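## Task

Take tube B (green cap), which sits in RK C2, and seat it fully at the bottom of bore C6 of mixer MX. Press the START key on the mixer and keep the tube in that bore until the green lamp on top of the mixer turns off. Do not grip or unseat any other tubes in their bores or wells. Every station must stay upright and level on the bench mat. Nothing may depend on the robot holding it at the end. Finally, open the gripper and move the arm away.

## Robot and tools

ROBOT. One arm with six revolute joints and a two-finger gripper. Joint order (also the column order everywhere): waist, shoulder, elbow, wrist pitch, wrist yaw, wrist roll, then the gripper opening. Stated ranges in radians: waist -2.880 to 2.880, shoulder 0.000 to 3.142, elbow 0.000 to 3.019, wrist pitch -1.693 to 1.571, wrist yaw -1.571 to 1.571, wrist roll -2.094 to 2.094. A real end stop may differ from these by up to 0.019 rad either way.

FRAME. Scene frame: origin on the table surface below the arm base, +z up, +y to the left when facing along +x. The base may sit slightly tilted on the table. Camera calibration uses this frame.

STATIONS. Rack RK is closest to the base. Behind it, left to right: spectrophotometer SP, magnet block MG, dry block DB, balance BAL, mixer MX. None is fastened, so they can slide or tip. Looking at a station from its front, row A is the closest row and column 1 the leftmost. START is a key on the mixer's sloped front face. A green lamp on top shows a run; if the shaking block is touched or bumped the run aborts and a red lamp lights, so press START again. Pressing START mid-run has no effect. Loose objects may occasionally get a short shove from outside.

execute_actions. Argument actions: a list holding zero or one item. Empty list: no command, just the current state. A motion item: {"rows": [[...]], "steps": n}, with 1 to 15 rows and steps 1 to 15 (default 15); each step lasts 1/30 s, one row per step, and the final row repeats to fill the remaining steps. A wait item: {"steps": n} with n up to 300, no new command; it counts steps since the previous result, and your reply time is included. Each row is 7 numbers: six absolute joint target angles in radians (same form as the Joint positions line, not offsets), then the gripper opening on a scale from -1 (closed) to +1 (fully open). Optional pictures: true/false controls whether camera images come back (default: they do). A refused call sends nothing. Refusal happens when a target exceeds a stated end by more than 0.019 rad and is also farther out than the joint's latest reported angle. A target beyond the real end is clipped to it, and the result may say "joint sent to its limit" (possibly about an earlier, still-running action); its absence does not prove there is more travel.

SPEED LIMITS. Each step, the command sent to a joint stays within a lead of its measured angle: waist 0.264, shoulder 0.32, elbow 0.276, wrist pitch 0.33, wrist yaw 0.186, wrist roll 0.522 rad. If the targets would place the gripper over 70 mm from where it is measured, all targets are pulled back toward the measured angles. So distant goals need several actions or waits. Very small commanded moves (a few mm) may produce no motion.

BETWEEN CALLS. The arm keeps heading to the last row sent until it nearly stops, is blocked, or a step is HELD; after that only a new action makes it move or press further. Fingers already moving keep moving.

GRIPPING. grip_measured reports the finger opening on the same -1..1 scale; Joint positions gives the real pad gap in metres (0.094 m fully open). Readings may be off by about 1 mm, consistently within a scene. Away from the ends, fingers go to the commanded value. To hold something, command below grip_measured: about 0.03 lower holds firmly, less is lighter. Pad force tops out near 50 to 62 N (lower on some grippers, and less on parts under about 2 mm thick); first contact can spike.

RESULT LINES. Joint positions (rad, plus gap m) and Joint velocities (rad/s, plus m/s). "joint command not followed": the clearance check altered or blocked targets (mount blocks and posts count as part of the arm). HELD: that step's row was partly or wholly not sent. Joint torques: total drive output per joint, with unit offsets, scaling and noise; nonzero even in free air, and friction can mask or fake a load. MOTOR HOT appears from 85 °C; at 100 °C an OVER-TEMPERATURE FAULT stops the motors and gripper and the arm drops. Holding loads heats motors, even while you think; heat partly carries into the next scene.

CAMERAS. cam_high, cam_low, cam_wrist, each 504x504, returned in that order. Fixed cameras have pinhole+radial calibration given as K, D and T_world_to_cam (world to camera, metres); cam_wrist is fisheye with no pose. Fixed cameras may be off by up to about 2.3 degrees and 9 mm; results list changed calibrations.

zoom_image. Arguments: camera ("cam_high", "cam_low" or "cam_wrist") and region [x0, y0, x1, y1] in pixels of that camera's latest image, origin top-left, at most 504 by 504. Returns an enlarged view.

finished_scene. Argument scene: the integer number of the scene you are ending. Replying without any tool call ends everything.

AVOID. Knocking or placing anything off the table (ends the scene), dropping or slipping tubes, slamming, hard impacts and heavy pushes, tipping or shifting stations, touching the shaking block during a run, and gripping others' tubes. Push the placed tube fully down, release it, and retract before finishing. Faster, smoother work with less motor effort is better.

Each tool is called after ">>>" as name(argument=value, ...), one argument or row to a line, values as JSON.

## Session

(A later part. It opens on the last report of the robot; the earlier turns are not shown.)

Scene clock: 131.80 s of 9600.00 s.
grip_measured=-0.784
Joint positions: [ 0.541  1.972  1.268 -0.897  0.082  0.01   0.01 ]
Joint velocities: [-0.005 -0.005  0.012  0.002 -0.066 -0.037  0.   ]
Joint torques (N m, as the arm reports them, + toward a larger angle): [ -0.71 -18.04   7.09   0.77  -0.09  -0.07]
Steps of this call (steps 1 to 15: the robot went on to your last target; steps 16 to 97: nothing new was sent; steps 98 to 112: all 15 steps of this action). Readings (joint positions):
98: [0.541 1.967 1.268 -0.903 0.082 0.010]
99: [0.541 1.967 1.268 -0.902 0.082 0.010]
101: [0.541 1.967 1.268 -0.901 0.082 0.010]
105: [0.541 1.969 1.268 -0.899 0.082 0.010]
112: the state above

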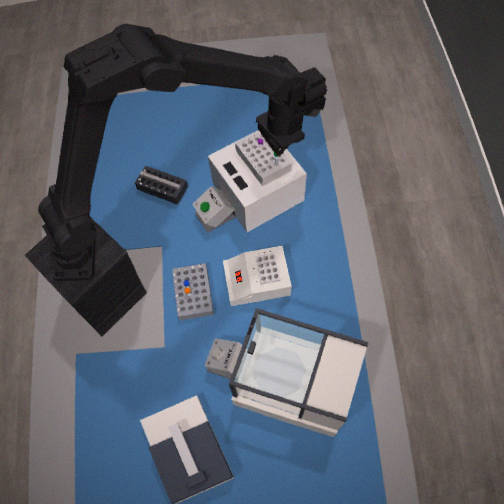

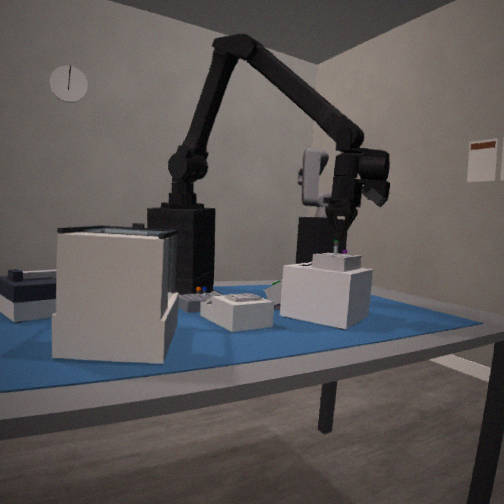

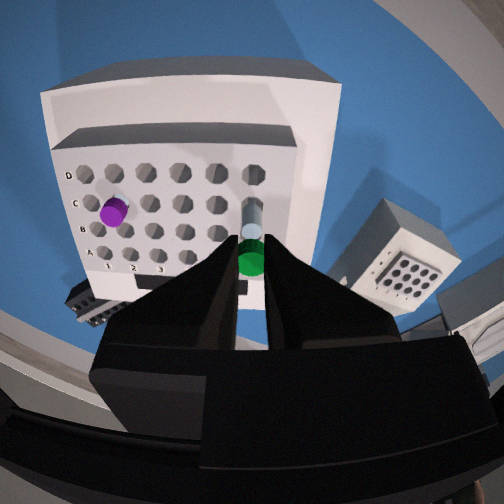

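>>> execute_actions(
  actions=[
    {"rows":[[0.53,1.984,1.27,-0.885,0.083,0,-0.8],[0.53,1.984,1.27,-0.885,0.085,0,-0.8],[0.53,1.984,1.27,-0.885,0.087,0,-0.8],[0.53,1.984,1.27,-0.885,0.089,0,-0.8],[0.53,1.985,1.27,-0.885,0.091,0,-0.8],[0.53,1.986,1.27,-0.885,0.092,0,-0.8],[0.53,1.988,1.27,-0.885,0.092,0,-0.8],[0.53,1.99,1.27,-0.885,0.092,0,-0.8],[0.53,1.993,1.27,-0.885,0.092,0,-0.8]],"steps":15},
  ],
)

>>> zoom_image(
  camera="cam_wrist",
  region=[225,175,280,240],
)

Scene clock: 135.57 s of 9600.00 s.
grip_measured=-0.784
Joint positions: [ 0.541  1.972  1.268 -0.897  0.085  0.01   0.01 ]
Joint velocities: [-0.015 -0.005  0.012  0.017 -0.095 -0.007  0.001]
Joint torques (N m, as the arm reports them, + toward a larger angle): [ -0.63 -17.74   7.22   0.49   0.24  -0.07]
Steps of this call (steps 1 to 15: the robot went on to your last target; steps 16 to 98: nothing new was sent; steps 99 to 113: all 15 steps of this action). Readings (joint positions):
99: [0.541 1.972 1.268 -0.897 0.082 0.010]
100: [0.541 1.972 1.268 -0.897 0.082 0.010]
102: [0.541 1.972 1.268 -0.897 0.084 0.010]
106: [0.541 1.972 1.268 -0.897 0.085 0.010]
113: the state above

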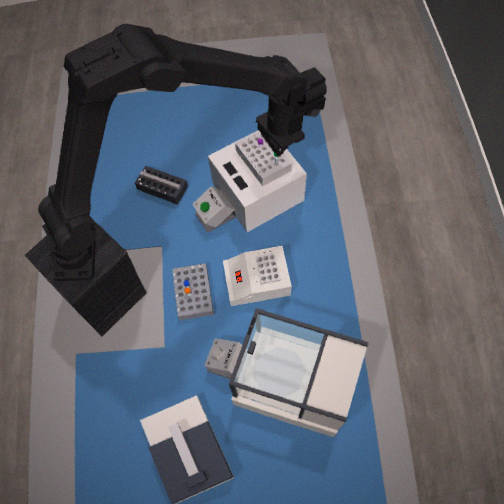

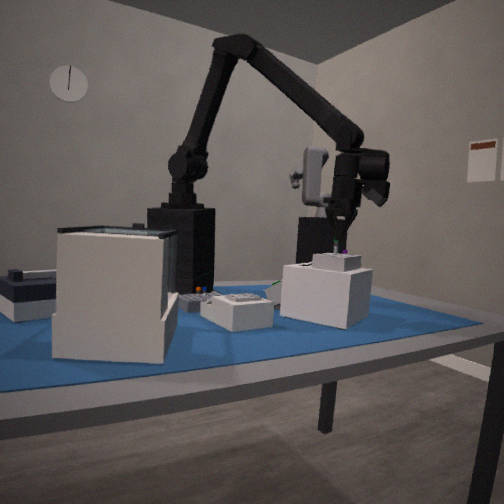

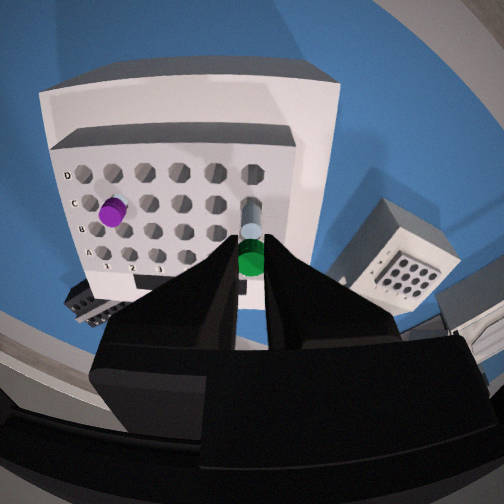

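Region (225, 175, 280, 240) of cam_wrist's 504x504 image, scaled by 7.754, with more detail than that image has; it fills the left 426 columns of this view, and the rest is white.

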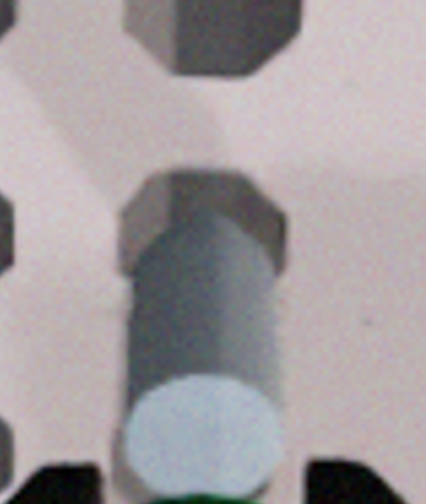

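>>> execute_actions(
  actions=[
    {"rows":[[0.53,1.98,1.27,-0.895,0.086,0,-0.8],[0.53,1.975,1.27,-0.905,0.082,0,-0.8],[0.53,1.975,1.27,-0.91,0.08,0,-0.8],[0.53,1.978,1.27,-0.912,0.08,0,-0.8],[0.53,1.981,1.27,-0.914,0.083,0,-0.8],[0.53,1.983,1.27,-0.915,0.083,0,-0.8],[0.53,1.985,1.27,-0.916,0.083,0,-0.8],[0.53,1.986,1.27,-0.917,0.083,0,-0.8],[0.53,1.987,1.27,-0.918,0.083,0,-0.8],[0.53,1.988,1.27,-0.919,0.083,0,-0.8],[0.53,1.989,1.27,-0.92,0.083,0,-0.8],[0.53,1.99,1.27,-0.92,0.083,0,-0.8]],"steps":15},
  ],
)

>>> zoom_image(
  camera="cam_wrist",
  region=[225,175,280,240],
)

Scene clock: 139.97 s of 9600.00 s.
grip_measured=-0.784
Joint positions: [ 0.541  1.972  1.268 -0.904  0.083  0.01   0.01 ]
Joint velocities: [-0.024 -0.005 -0.017  0.002 -0.066 -0.037 -0.   ]
Joint torques (N m, as the arm reports them, + toward a larger angle): [ -0.63 -18.17   7.25  -0.48  -0.03  -0.07]
Steps of this call (steps 1 to 15: the robot went on to your last target; steps 16 to 117: nothing new was sent; steps 118 to 132: all 15 steps of this action). Readings (joint positions):
118: [0.541 1.972 1.268 -0.897 0.085 0.010]
119: [0.541 1.972 1.268 -0.897 0.083 0.010]
121: [0.541 1.972 1.268 -0.897 0.083 0.010]
125: [0.541 1.972 1.268 -0.901 0.083 0.010]
132: the state above

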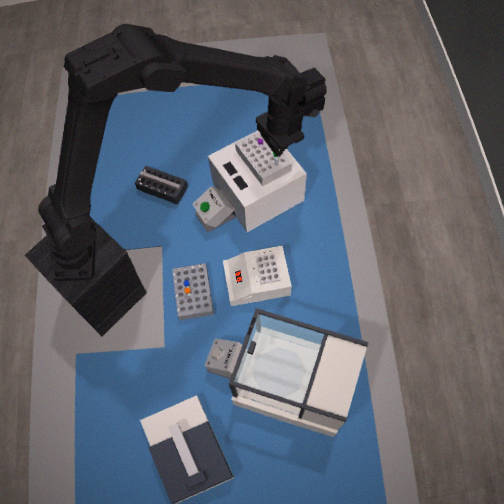

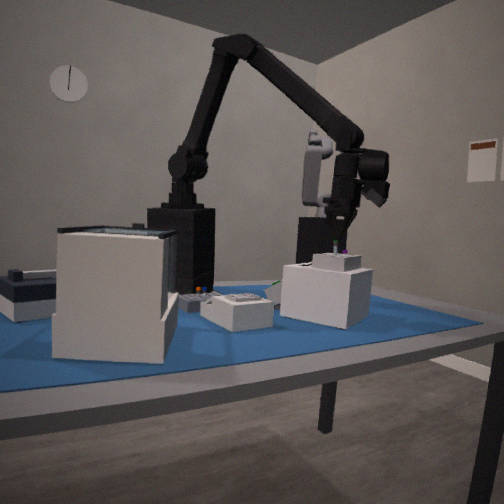

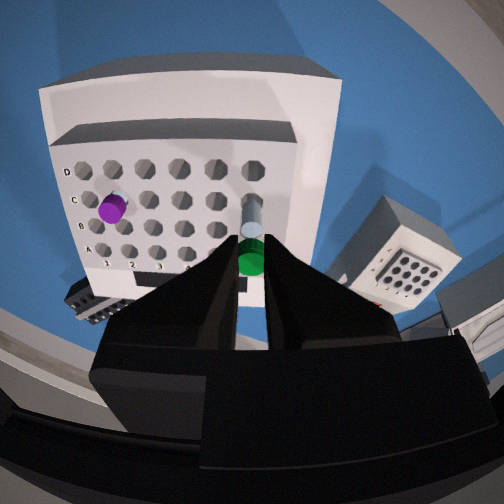

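Region (225, 175, 280, 240) of cam_wrist's 504x504 image, scaled by 7.754, with more detail than that image has; it fills the left 426 columns of this view, and the rest is white.

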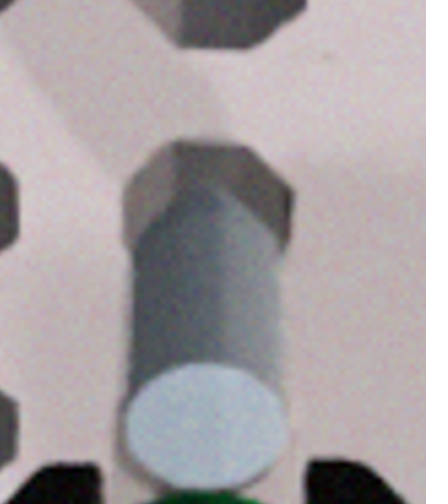

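>>> execute_actions(
  actions=[],
)

>>> zoom_image(
  camera="cam_wrist",
  region=[200,140,310,260],
)

>>> zoom_image(
  camera="cam_low",
  region=[290,190,380,280],
)

Scene clock: 147.83 s of 9600.00 s.
grip_measured=-0.784
Joint positions: [ 0.541  1.972  1.268 -0.904  0.083  0.01   0.01 ]
Joint velocities: [ 0.005 -0.005 -0.002 -0.002  0.022  0.081 -0.   ]
Joint torques (N m, as the arm reports them, + toward a larger angle): [ -0.68 -18.2    7.23  -0.52  -0.03  -0.07]
Steps of this call (steps 1 to 15: the robot went on to your last target; steps 16 to 236: nothing new was sent). Readings (joint positions):
1: [0.541 1.972 1.268 -0.904 0.083 0.010]
2: [0.541 1.972 1.268 -0.904 0.083 0.010]
4: [0.541 1.972 1.268 -0.904 0.083 0.010]
8: [0.541 1.972 1.268 -0.904 0.083 0.010]
236: the state above
The arm was judged still, so your last target was given up. Only a new action makes it travel on or press farther. Fingers that are still opening or closing keep moving.

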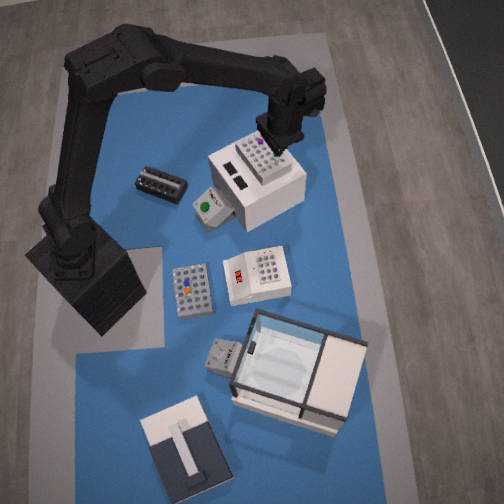

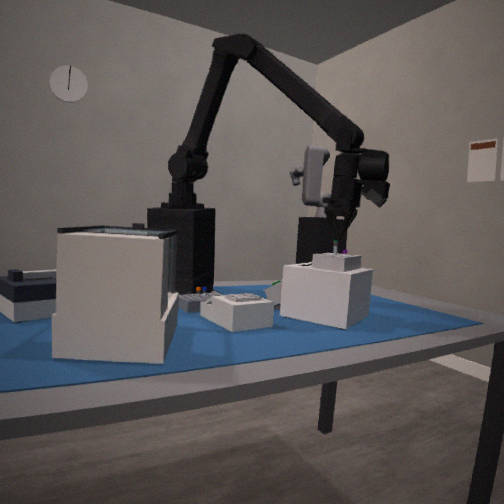

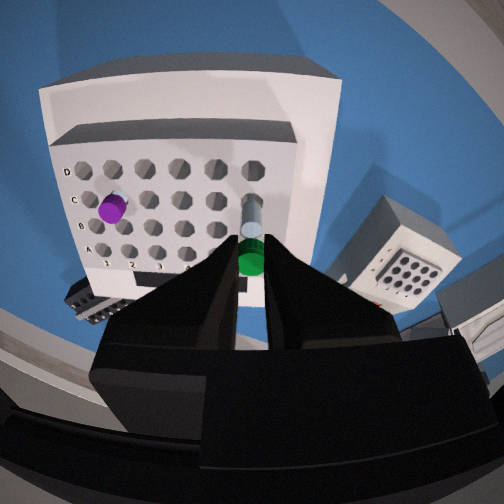

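Region (200, 140, 310, 260) of cam_wrist's 504x504 image, scaled by 4.200, with more detail than that image has; it fills the left 462 columns of this view, and the rest is white.

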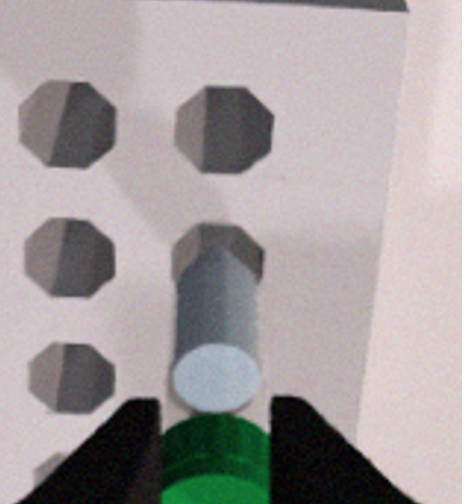

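Region (290, 190, 380, 280) of cam_low's 504x504 image, scaled by 5.600, with more detail than that image has.

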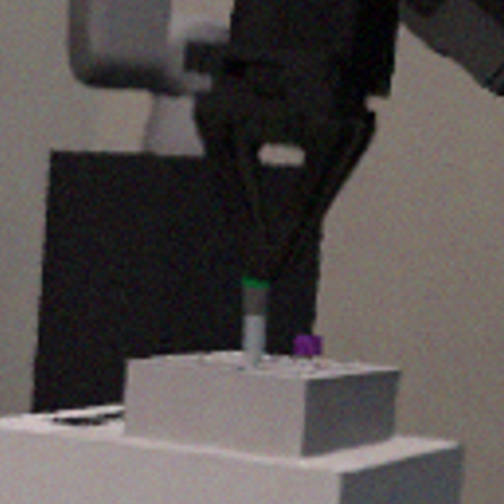

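>>> execute_actions(
  actions=[
    {"rows":[[0.53,1.96,1.27,-0.904,0.083,0,-0.8],[0.53,1.95,1.27,-0.904,0.083,0,-0.8],[0.53,1.942,1.27,-0.904,0.083,0,-0.8],[0.53,1.942,1.27,-0.904,0.083,0,-0.8],[0.53,1.942,1.27,-0.904,0.083,0,-0.8],[0.53,1.942,1.27,-0.904,0.083,0,-0.8],[0.53,1.942,1.27,-0.904,0.083,0,-0.8],[0.53,1.942,1.27,-0.915,0.083,0,-0.8],[0.53,1.942,1.27,-0.926,0.083,0,-0.8]],"steps":15},
  ],
)

>>> zoom_image(
  camera="cam_wrist",
  region=[200,140,310,260],
)

Scene clock: 154.23 s of 9600.00 s.
grip_measured=-0.784
Joint positions: [ 0.541  1.965  1.268 -0.911  0.083  0.01   0.01 ]
Joint velocities: [-0.005 -0.024  0.007 -0.022 -0.095  0.037  0.001]
Joint torques (N m, as the arm reports them, + toward a larger angle): [ -0.62 -21.93   7.19  -0.38  -0.02  -0.07]
Steps of this call (steps 1 to 177: nothing new was sent; steps 178 to 192: all 15 steps of this action). Readings (joint positions):
178: [0.541 1.972 1.268 -0.904 0.083 0.010]
179: [0.541 1.971 1.268 -0.904 0.083 0.010]
181: [0.541 1.970 1.268 -0.904 0.083 0.010]
185: [0.541 1.966 1.268 -0.904 0.083 0.010]
192: the state above

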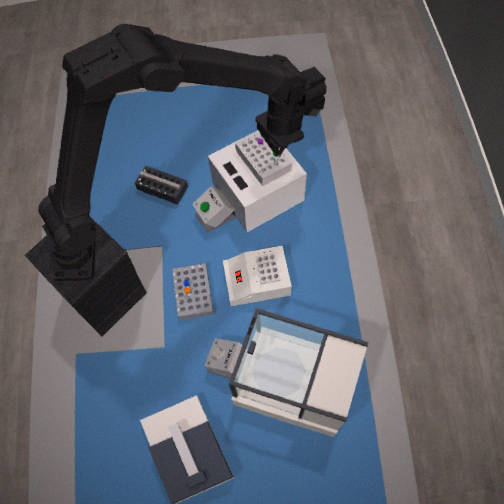

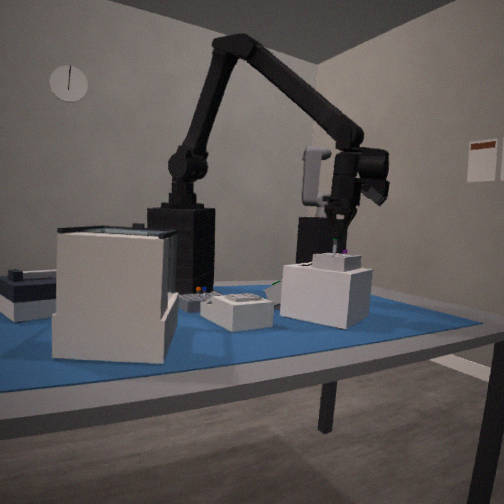

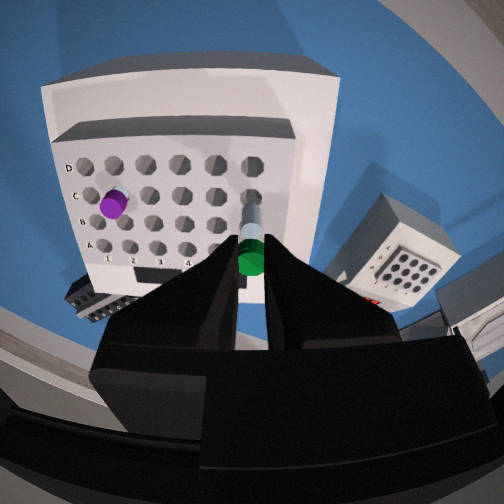

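Region (200, 140, 310, 260) of cam_wrist's 504x504 image, scaled by 4.200, with more detail than that image has; it fills the left 462 columns of this view, and the rest is white.

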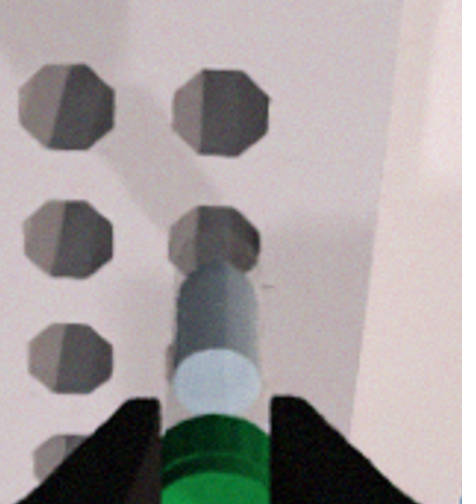

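>>> execute_actions(
  actions=[
    {"rows":[[0.53,1.95,1.27,-0.91,0.082,0,-0.8],[0.53,1.95,1.27,-0.9,0.081,0,-0.8],[0.53,1.95,1.27,-0.89,0.08,0,-0.8],[0.53,1.95,1.27,-0.883,0.08,0,-0.8]],"steps":15},
  ],
)

>>> zoom_image(
  camera="cam_wrist",
  region=[200,140,310,260],
)

Scene clock: 157.70 s of 9600.00 s.
grip_measured=-0.784
Joint positions: [ 0.541  1.965  1.268 -0.9    0.082  0.01   0.01 ]
Joint velocities: [-0.005 -0.005 -0.002  0.007 -0.095 -0.066 -0.   ]
Joint torques (N m, as the arm reports them, + toward a larger angle): [ -0.68 -21.26   7.29   0.68  -0.12  -0.08]
Steps of this call (steps 1 to 15: the robot went on to your last target; steps 16 to 89: nothing new was sent; steps 90 to 104: all 15 steps of this action). Readings (joint positions):
90: [0.541 1.965 1.268 -0.911 0.083 0.010]
91: [0.541 1.965 1.268 -0.911 0.083 0.010]
93: [0.541 1.965 1.268 -0.908 0.082 0.010]
97: [0.541 1.965 1.268 -0.900 0.082 0.010]
104: the state above

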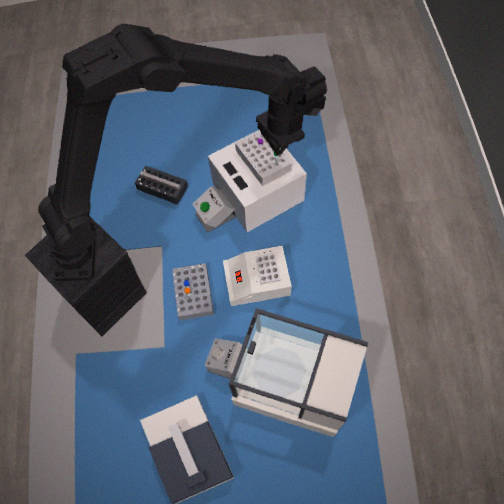

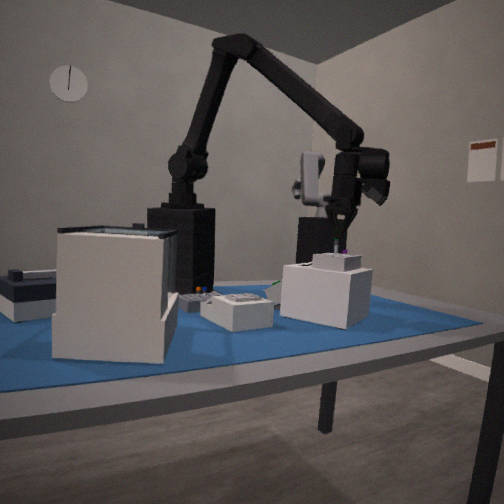

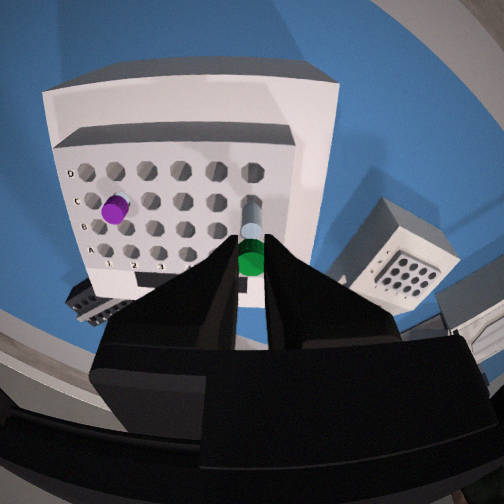

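Region (200, 140, 310, 260) of cam_wrist's 504x504 image, scaled by 4.200, with more detail than that image has; it fills the left 462 columns of this view, and the rest is white.

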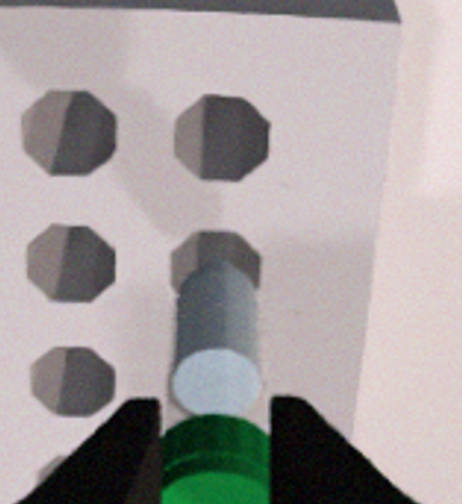

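>>> execute_actions(
  actions=[
    {"rows":[[0.53,1.955,1.268,-0.9,0.08,0,-0.8],[0.53,1.96,1.268,-0.9,0.08,0,-0.8],[0.53,1.965,1.268,-0.9,0.08,0,-0.8],[0.53,1.969,1.268,-0.9,0.08,0,-0.8],[0.53,1.972,1.268,-0.9,0.08,0,-0.8],[0.53,1.975,1.268,-0.9,0.08,0,-0.8],[0.53,1.978,1.268,-0.9,0.08,0,-0.8],[0.53,1.981,1.268,-0.9,0.08,0,-0.8],[0.53,1.984,1.268,-0.9,0.08,0,-0.8],[0.53,1.987,1.268,-0.9,0.08,0,-0.8],[0.53,1.99,1.268,-0.9,0.08,0,-0.8]],"steps":15},
  ],
)

>>> zoom_image(
  camera="cam_wrist",
  region=[200,140,310,260],
)

Scene clock: 161.77 s of 9600.00 s.
grip_measured=-0.784
Joint positions: [ 0.541  1.978  1.268 -0.9    0.082  0.01   0.01 ]
Joint velocities: [ 0.005  0.044 -0.007 -0.002  0.007 -0.007  0.   ]
Joint torques (N m, as the arm reports them, + toward a larger angle): [ -0.78 -18.84   7.04   0.07  -0.1   -0.07]
Steps of this call (steps 1 to 15: the robot went on to your last target; steps 16 to 107: nothing new was sent; steps 108 to 122: all 15 steps of this action). Readings (joint positions):
108: [0.541 1.965 1.268 -0.900 0.082 0.010]
109: [0.541 1.965 1.268 -0.900 0.082 0.010]
111: [0.541 1.965 1.268 -0.900 0.082 0.010]
115: [0.541 1.965 1.268 -0.900 0.082 0.010]
122: the state above

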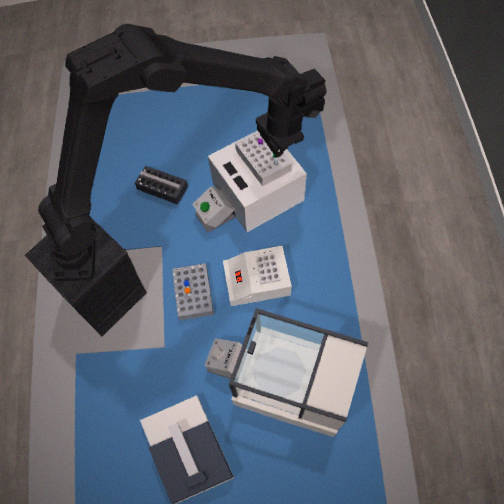

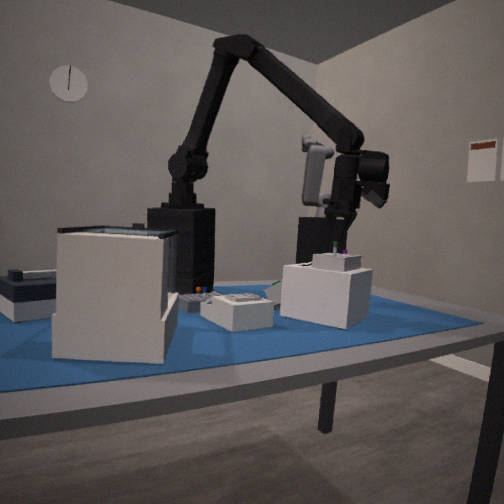

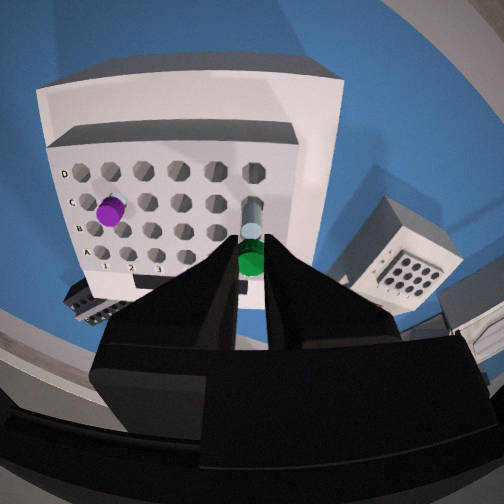

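Region (200, 140, 310, 260) of cam_wrist's 504x504 image, scaled by 4.200, with more detail than that image has; it fills the left 462 columns of this view, and the rest is white.

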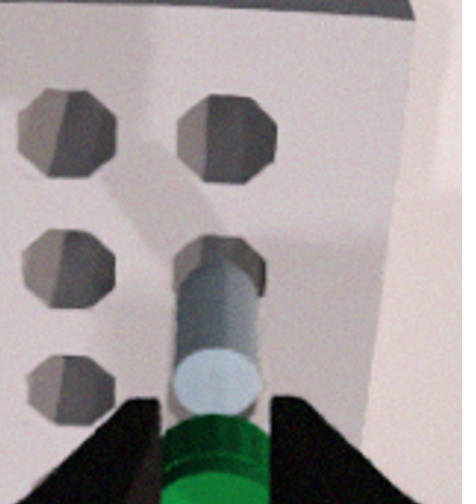

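>>> execute_actions(
  actions=[
    {"rows":[[0.527,1.991,1.266,-0.892,0.082,0,-0.8],[0.526,1.993,1.265,-0.885,0.083,0,-0.8],[0.526,1.994,1.264,-0.88,0.084,0,-0.8],[0.526,1.996,1.263,-0.877,0.085,0,-0.8],[0.525,1.997,1.262,-0.874,0.085,0,-0.8],[0.525,1.999,1.261,-0.871,0.085,0,-0.8],[0.525,2.0,1.26,-0.868,0.085,0,-0.8],[0.525,2.002,1.259,-0.865,0.085,0,-0.8],[0.524,2.004,1.258,-0.862,0.085,0,-0.8],[0.524,2.006,1.257,-0.859,0.085,0,-0.8],[0.524,2.008,1.256,-0.856,0.085,0,-0.8]],"steps":15},
  ],
)

>>> zoom_image(
  camera="cam_wrist",
  region=[200,140,310,260],
)

Scene clock: 165.83 s of 9600.00 s.
grip_measured=-0.784
Joint positions: [ 0.54   1.998  1.259 -0.87   0.084  0.01   0.01 ]
Joint velocities: [-0.015  0.034 -0.002  0.032  0.037 -0.022 -0.   ]
Joint torques (N m, as the arm reports them, + toward a larger angle): [ -1.37 -19.31   6.61   0.51   0.    -0.08]
Steps of this call (steps 1 to 15: the robot went on to your last target; steps 16 to 107: nothing new was sent; steps 108 to 122: all 15 steps of this action). Readings (joint positions):
108: [0.541 1.981 1.268 -0.900 0.082 0.010]
109: [0.541 1.981 1.268 -0.900 0.082 0.010]
111: [0.541 1.981 1.267 -0.897 0.083 0.010]
115: [0.541 1.984 1.263 -0.886 0.083 0.010]
122: the state above

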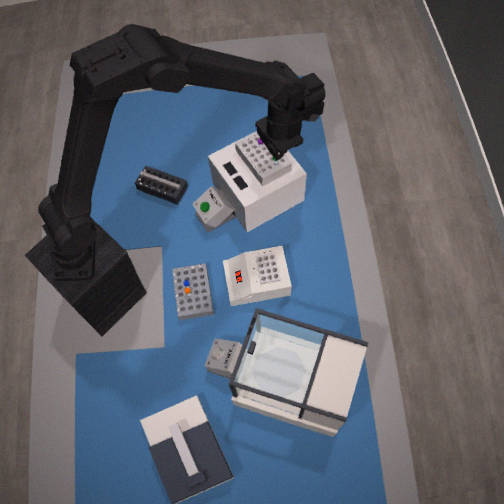

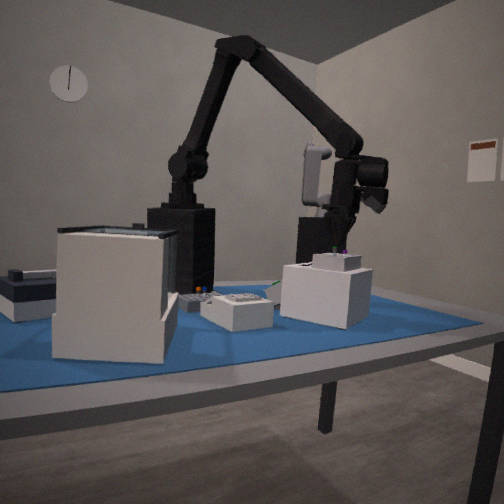

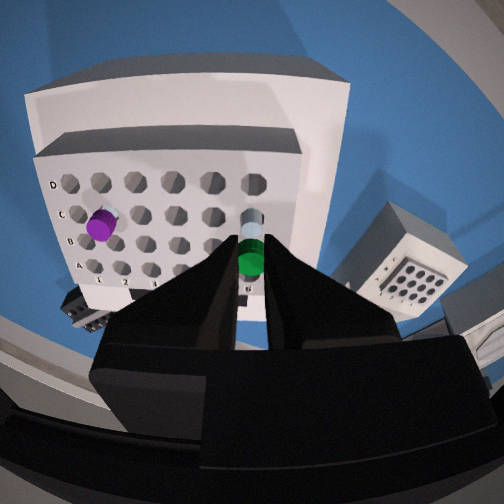

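Region (200, 140, 310, 260) of cam_wrist's 504x504 image, scaled by 4.200, with more detail than that image has; it fills the left 462 columns of this view, and the rest is white.

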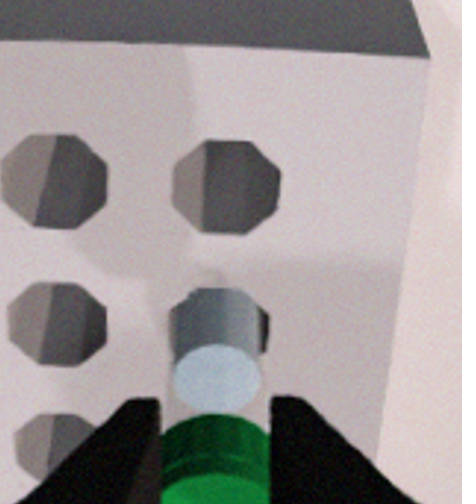

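>>> execute_actions(
  actions=[
    {"rows":[[0.523,2.01,1.256,-0.856,0.086,0,-0.8],[0.523,2.012,1.255,-0.855,0.087,0,-0.8],[0.523,2.014,1.254,-0.853,0.087,0,-0.8],[0.522,2.016,1.253,-0.851,0.087,0,-0.8],[0.522,2.018,1.252,-0.849,0.087,0,-0.8],[0.522,2.02,1.251,-0.846,0.087,0,-0.8],[0.522,2.022,1.25,-0.843,0.087,0,-0.8],[0.522,2.024,1.249,-0.84,0.087,0,-0.8],[0.522,2.026,1.248,-0.837,0.087,0,-0.8],[0.522,2.028,1.247,-0.834,0.087,0,-0.8],[0.522,2.03,1.246,-0.831,0.087,0,-0.8],[0.522,2.033,1.245,-0.828,0.087,0,-0.8],[0.522,2.036,1.245,-0.826,0.087,0,-0.8]],"steps":15},
  ],
)

>>> execute_actions(
  actions=[
    {"rows":[[0.522,2.04,1.245,-0.826,0.087,0,-0.8]],"steps":8},
  ],
)

>>> zoom_image(
  camera="cam_low",
  region=[290,190,380,280],
)

Scene clock: 171.40 s of 9600.00 s.
grip_measured=-0.784
Joint positions: [ 0.538  2.02   1.253 -0.836  0.086  0.01   0.01 ]
Joint velocities: [-0.015  0.063 -0.002  0.037  0.051 -0.066 -0.001]
Joint torques (N m, as the arm reports them, + toward a larger angle): [ -1.38 -18.6    5.99   0.39   0.03  -0.07]
Steps of this call (steps 1 to 15: the robot went on to your last target; steps 16 to 152: nothing new was sent; steps 153 to 167: all 15 steps of this action). Readings (joint positions):
153: [0.539 1.998 1.259 -0.868 0.084 0.010]
154: [0.539 1.998 1.259 -0.868 0.084 0.010]
156: [0.539 1.999 1.259 -0.867 0.085 0.010]
160: [0.539 2.004 1.256 -0.858 0.085 0.010]
167: the state above

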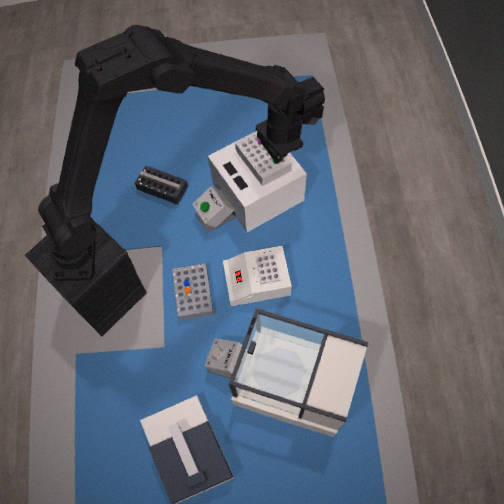

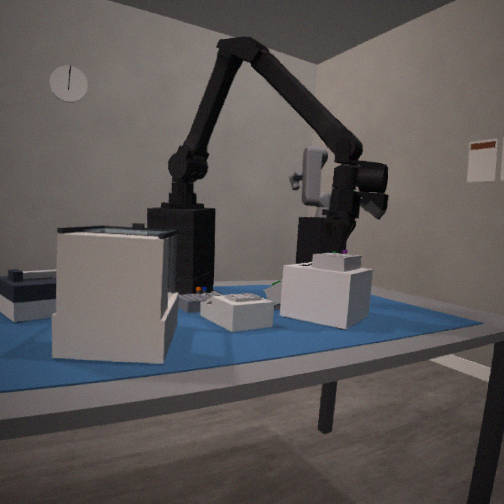

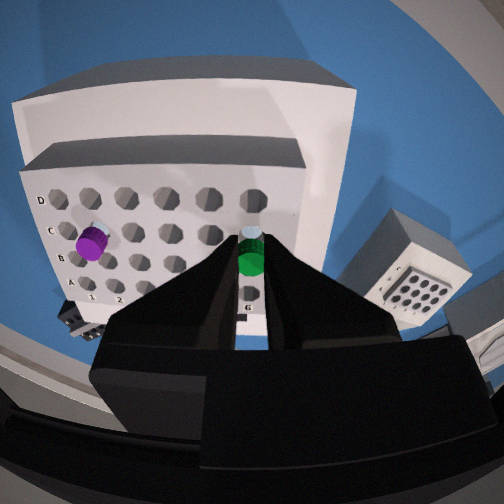

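Scene clock: 171.67 s of 9600.00 s.
grip_measured=-0.784
Joint positions: [ 0.538  2.023  1.253 -0.833  0.086  0.01   0.01 ]
Joint velocities: [-0.005 -0.005  0.012 -0.022  0.007  0.022  0.   ]
Joint torques (N m, as the arm reports them, + toward a larger angle): [ -1.21 -18.57   6.03   0.3    0.01  -0.07]
Steps of this call (steps 1 to 8: all 8 steps of this action). Readings (joint positions):
1: [0.538 2.022 1.253 -0.835 0.086 0.010]
2: [0.538 2.023 1.253 -0.834 0.086 0.010]
4: [0.538 2.023 1.253 -0.833 0.086 0.010]
8: the state above

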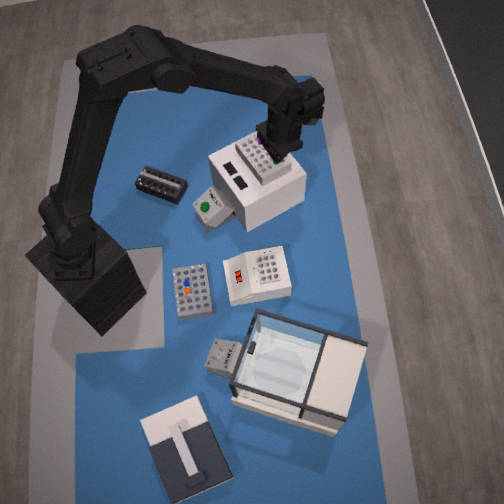

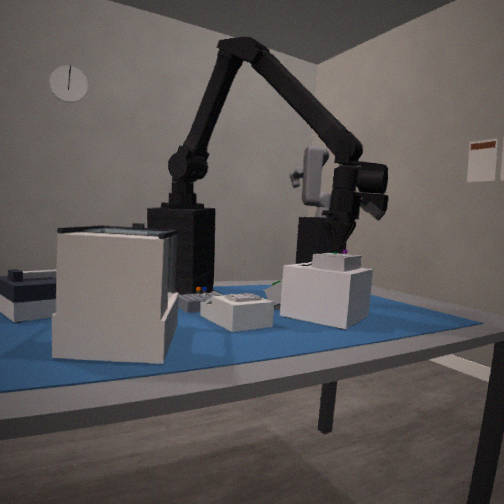

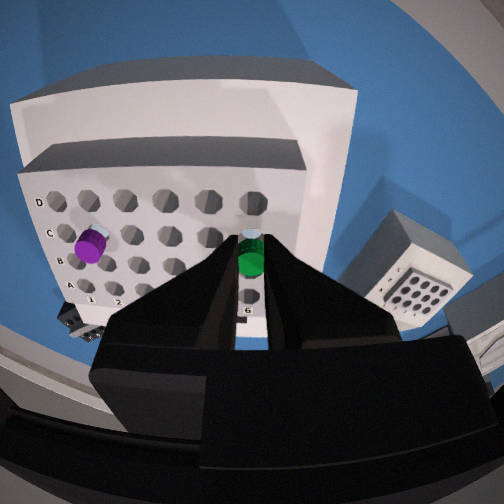

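Region (290, 190, 380, 280) of cam_low's 504x504 image, scaled by 5.600, with more detail than that image has.

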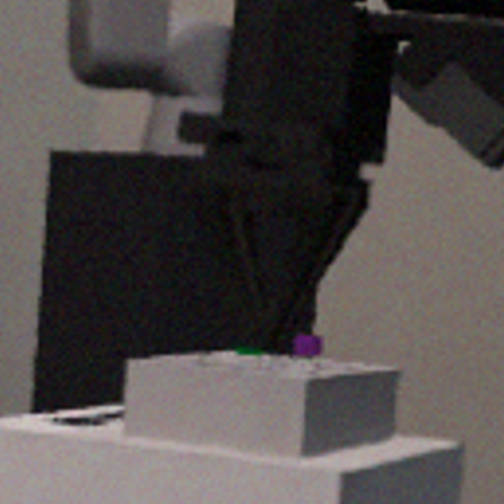

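A slightly firmer push, then release and lift.

>>> execute_actions(
  actions=[
    {"rows":[[0.53,2.045,1.253,-0.833,0.086,0,-0.8],[0.53,2.05,1.253,-0.833,0.086,0,-0.8],[0.53,2.055,1.253,-0.833,0.086,0,-0.8],[0.53,2.055,1.253,-0.833,0.086,0,-0.8],[0.53,2.055,1.253,-0.833,0.086,0,-0.8],[0.53,2.055,1.253,-0.833,0.086,0,-0.8],[0.53,2.04,1.253,-0.833,0.086,0,-0.8],[0.538,2.025,1.253,-0.833,0.086,0,-0.8],[0.538,2.025,1.253,-0.833,0.086,0,-0.72],[0.538,2.025,1.253,-0.833,0.086,0,-0.6]],"steps":15},
  ],
  pictures=false,
)

>>> execute_actions(
  actions=[
    {"rows":[[0.538,2.005,1.27,-0.845,0.086,0,-0.6],[0.538,1.998,1.285,-0.855,0.086,0,-0.6],[0.538,1.992,1.29,-0.863,0.086,0,-0.6],[0.538,1.986,1.293,-0.872,0.086,0,-0.6],[0.538,1.98,1.296,-0.881,0.086,0,-0.6],[0.538,1.974,1.299,-0.89,0.086,0,-0.6],[0.538,1.968,1.302,-0.899,0.086,0,-0.6],[0.538,1.96,1.305,-0.91,0.086,0,-0.6],[0.538,1.952,1.308,-0.921,0.086,0,-0.6],[0.538,1.944,1.311,-0.932,0.086,0,-0.6],[0.538,1.934,1.314,-0.944,0.086,0,-0.6],[0.538,1.924,1.314,-0.954,0.086,0,-0.6],[0.538,1.914,1.314,-0.964,0.086,0,-0.6],[0.538,1.904,1.314,-0.974,0.086,0,-0.6],[0.538,1.894,1.314,-0.984,0.086,0,-0.6]],"steps":15},
  ],
)

>>> zoom_image(
  camera="cam_low",
  region=[290,190,380,280],
)

Scene clock: 177.40 s of 9600.00 s.
grip_measured=-0.602
Joint positions: [ 0.538  2.028  1.25  -0.832  0.087  0.01   0.019]
Joint velocities: [-0.005  0.005  0.012  0.012 -0.081 -0.095  0.001]
Joint torques (N m, as the arm reports them, + toward a larger angle): [  0.26 -20.7    6.7    0.01  -0.06  -0.07]
Steps of this call (steps 1 to 15: the robot went on to your last target; steps 16 to 157: nothing new was sent; steps 158 to 172: all 15 steps of this action). Readings (joint positions):
158: [0.538 2.024 1.253 -0.833 0.086 0.010]
159: [0.538 2.025 1.253 -0.833 0.086 0.010]
161: [0.538 2.027 1.253 -0.833 0.087 0.010]
165: [0.538 2.028 1.253 -0.832 0.087 0.010]
172: the state above

Scene clock: 177.90 s of 9600.00 s.
grip_measured=-0.602
Joint positions: [ 0.538  1.938  1.27  -0.949  0.087  0.01   0.019]
Joint velocities: [-0.015 -0.357  0.027 -0.291  0.051 -0.081  0.   ]
Joint torques (N m, as the arm reports them, + toward a larger angle): [  0.16 -21.76  10.72  -0.49  -0.06  -0.07]
Steps of this call (steps 1 to 15: all 15 steps of this action). Readings (joint positions):
1: [0.538 2.028 1.250 -0.832 0.087 0.010]
2: [0.538 2.028 1.250 -0.834 0.087 0.010]
4: [0.538 2.025 1.250 -0.844 0.087 0.010]
8: [0.538 2.006 1.252 -0.878 0.087 0.010]
15: the state above

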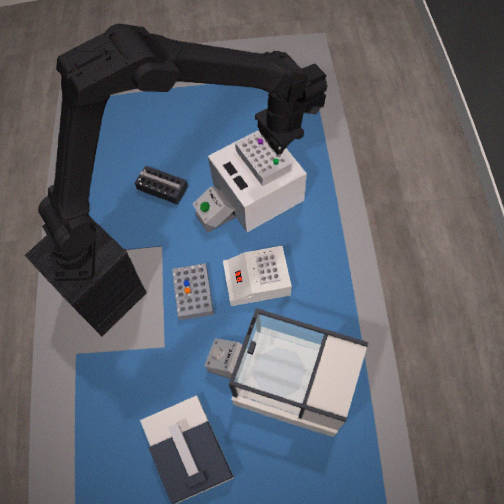

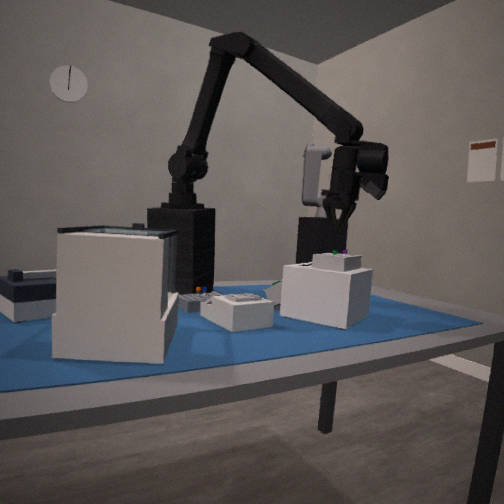

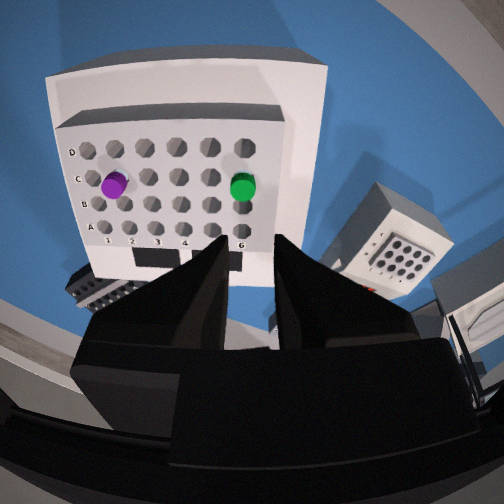

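Region (290, 190, 380, 280) of cam_low's 504x504 image, scaled by 5.600, with more detail than that image has.

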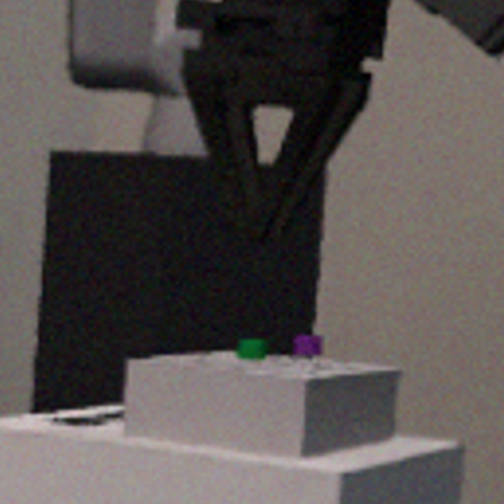

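>>> execute_actions(
  actions=[
    {"rows":[[0.54,1.87,1.28,-0.98,0.08,0,-0.65],[0.545,1.845,1.26,-0.98,0.075,0,-0.7],[0.55,1.82,1.24,-0.97,0.07,0,-0.75],[0.555,1.795,1.21,-0.95,0.065,0,-0.8],[0.56,1.77,1.18,-0.93,0.06,0,-0.85],[0.565,1.745,1.15,-0.91,0.055,0,-0.9],[0.57,1.72,1.12,-0.89,0.05,0,-0.95],[0.575,1.695,1.09,-0.87,0.045,0,-1],[0.58,1.67,1.06,-0.85,0.04,0,-1],[0.585,1.645,1.03,-0.83,0.035,0,-1],[0.59,1.62,1.0,-0.81,0.03,0,-1],[0.595,1.595,0.97,-0.79,0.025,0,-1],[0.6,1.57,0.94,-0.77,0.02,0,-1],[0.605,1.545,0.91,-0.75,0.015,0,-1],[0.61,1.52,0.88,-0.73,0.01,0,-1]],"steps":15},
  ],
  pictures=false,
)

>>> execute_actions(
  actions=[
    {"rows":[[0.615,1.495,0.85,-0.71,0,0,-1],[0.62,1.47,0.82,-0.69,0,0,-1],[0.625,1.445,0.79,-0.67,0,0,-1],[0.63,1.42,0.76,-0.65,0,0,-1],[0.635,1.395,0.73,-0.63,0,0,-1],[0.64,1.37,0.70,-0.61,0,0,-1],[0.645,1.345,0.67,-0.59,0,0,-1],[0.65,1.32,0.64,-0.57,0,0,-1],[0.65,1.3,0.61,-0.55,0,0,-1],[0.65,1.28,0.58,-0.53,0,0,-1],[0.65,1.26,0.55,-0.51,0,0,-1],[0.65,1.245,0.52,-0.49,0,0,-1],[0.65,1.235,0.49,-0.47,0,0,-1],[0.65,1.23,0.46,-0.45,0,0,-1],[0.65,1.23,0.43,-0.43,0,0,-1]],"steps":15},
  ],
  pictures=false,
)

>>> execute_actions(
  actions=[
    {"rows":[[0.65,1.24,0.41,-0.41,0,0,-1],[0.65,1.255,0.40,-0.38,0,0,-1],[0.65,1.275,0.39,-0.35,0,0,-1],[0.65,1.3,0.38,-0.32,0,0,-1],[0.65,1.325,0.375,-0.29,0,0,-1],[0.65,1.35,0.37,-0.26,0,0,-1],[0.65,1.375,0.365,-0.23,0,0,-1],[0.65,1.4,0.36,-0.2,0,0,-1],[0.65,1.425,0.355,-0.165,0,0,-1],[0.65,1.45,0.355,-0.13,0,0,-1],[0.65,1.475,0.355,-0.095,0,0,-1],[0.65,1.5,0.355,-0.06,0,0,-1],[0.65,1.52,0.355,-0.03,0,0,-1],[0.65,1.54,0.355,0,0,0,-1],[0.65,1.55,0.355,0.02,0,0,-1]],"steps":15},
  ],
)

Scene clock: 189.13 s of 9600.00 s.
grip_measured=-0.981
Joint positions: [ 0.586  1.568  0.931 -0.785  0.016  0.009  0.001]
Joint velocities: [ 0.181 -0.757 -0.808  0.593 -0.081 -0.066  0.001]
Joint torques (N m, as the arm reports them, + toward a larger angle): [  0.7  -14.52   7.73   0.88  -0.12  -0.09]
Steps of this call (steps 1 to 30: the robot went on to your last target; steps 31 to 322: nothing new was sent; steps 323 to 337: all 15 steps of this action). Readings (joint positions):
323: [0.538 1.897 1.279 -0.969 0.085 0.010]
324: [0.538 1.895 1.276 -0.969 0.080 0.010]
326: [0.538 1.874 1.251 -0.966 0.071 0.009]
330: [0.543 1.772 1.134 -0.919 0.052 0.009]
337: the state above

Scene clock: 189.63 s of 9600.00 s.
grip_measured=-0.981
Joint positions: [ 0.637  1.235  0.48  -0.487  0.002  0.009  0.001]
Joint velocities: [ 0.005 -0.269 -0.794  0.608 -0.022 -0.022  0.001]
Joint torques (N m, as the arm reports them, + toward a larger angle): [ 0.14 -6.6   7.26  0.97 -0.14 -0.09]
Steps of this call (steps 1 to 15: all 15 steps of this action). Readings (joint positions):
1: [0.593 1.542 0.902 -0.764 0.008 0.009]
2: [0.599 1.517 0.872 -0.744 0.004 0.009]
4: [0.609 1.469 0.810 -0.705 0.002 0.009]
8: [0.627 1.374 0.686 -0.628 0.002 0.009]
15: the state above

Scene clock: 190.13 s of 9600.00 s.
grip_measured=-0.981
Joint positions: [ 0.637  1.524  0.355 -0.053  0.002  0.009  0.001]
Joint velocities: [-0.005  0.532  0.002  0.803  0.022  0.051 -0.001]
Joint torques (N m, as the arm reports them, + toward a larger angle): [ 0.41 -9.97  4.59  1.13 -0.14 -0.08]
Steps of this call (steps 1 to 15: all 15 steps of this action). Readings (joint positions):
1: [0.637 1.230 0.453 -0.467 0.002 0.009]
2: [0.637 1.230 0.428 -0.447 0.002 0.009]
4: [0.637 1.250 0.389 -0.400 0.002 0.009]
8: [0.637 1.349 0.361 -0.283 0.002 0.009]
15: the state above

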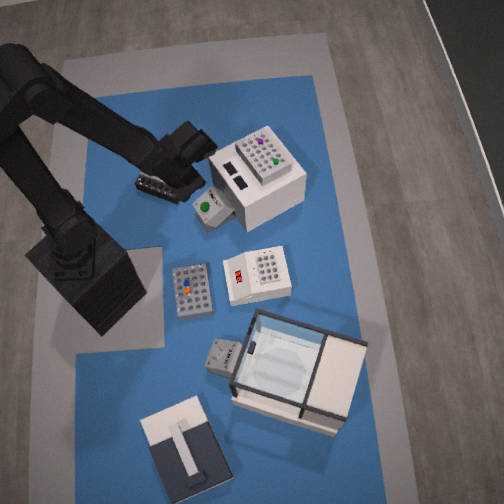

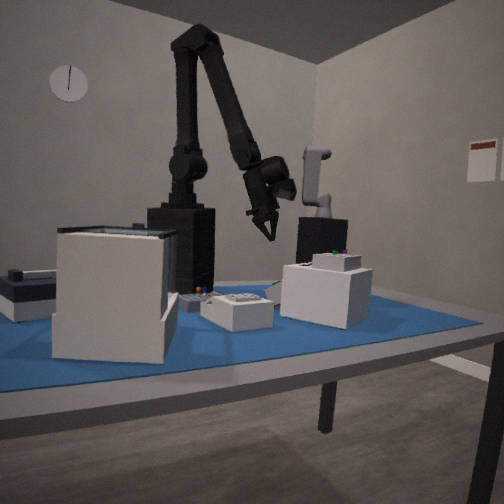

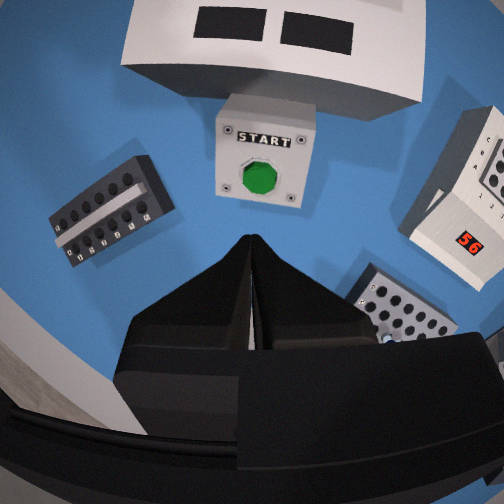

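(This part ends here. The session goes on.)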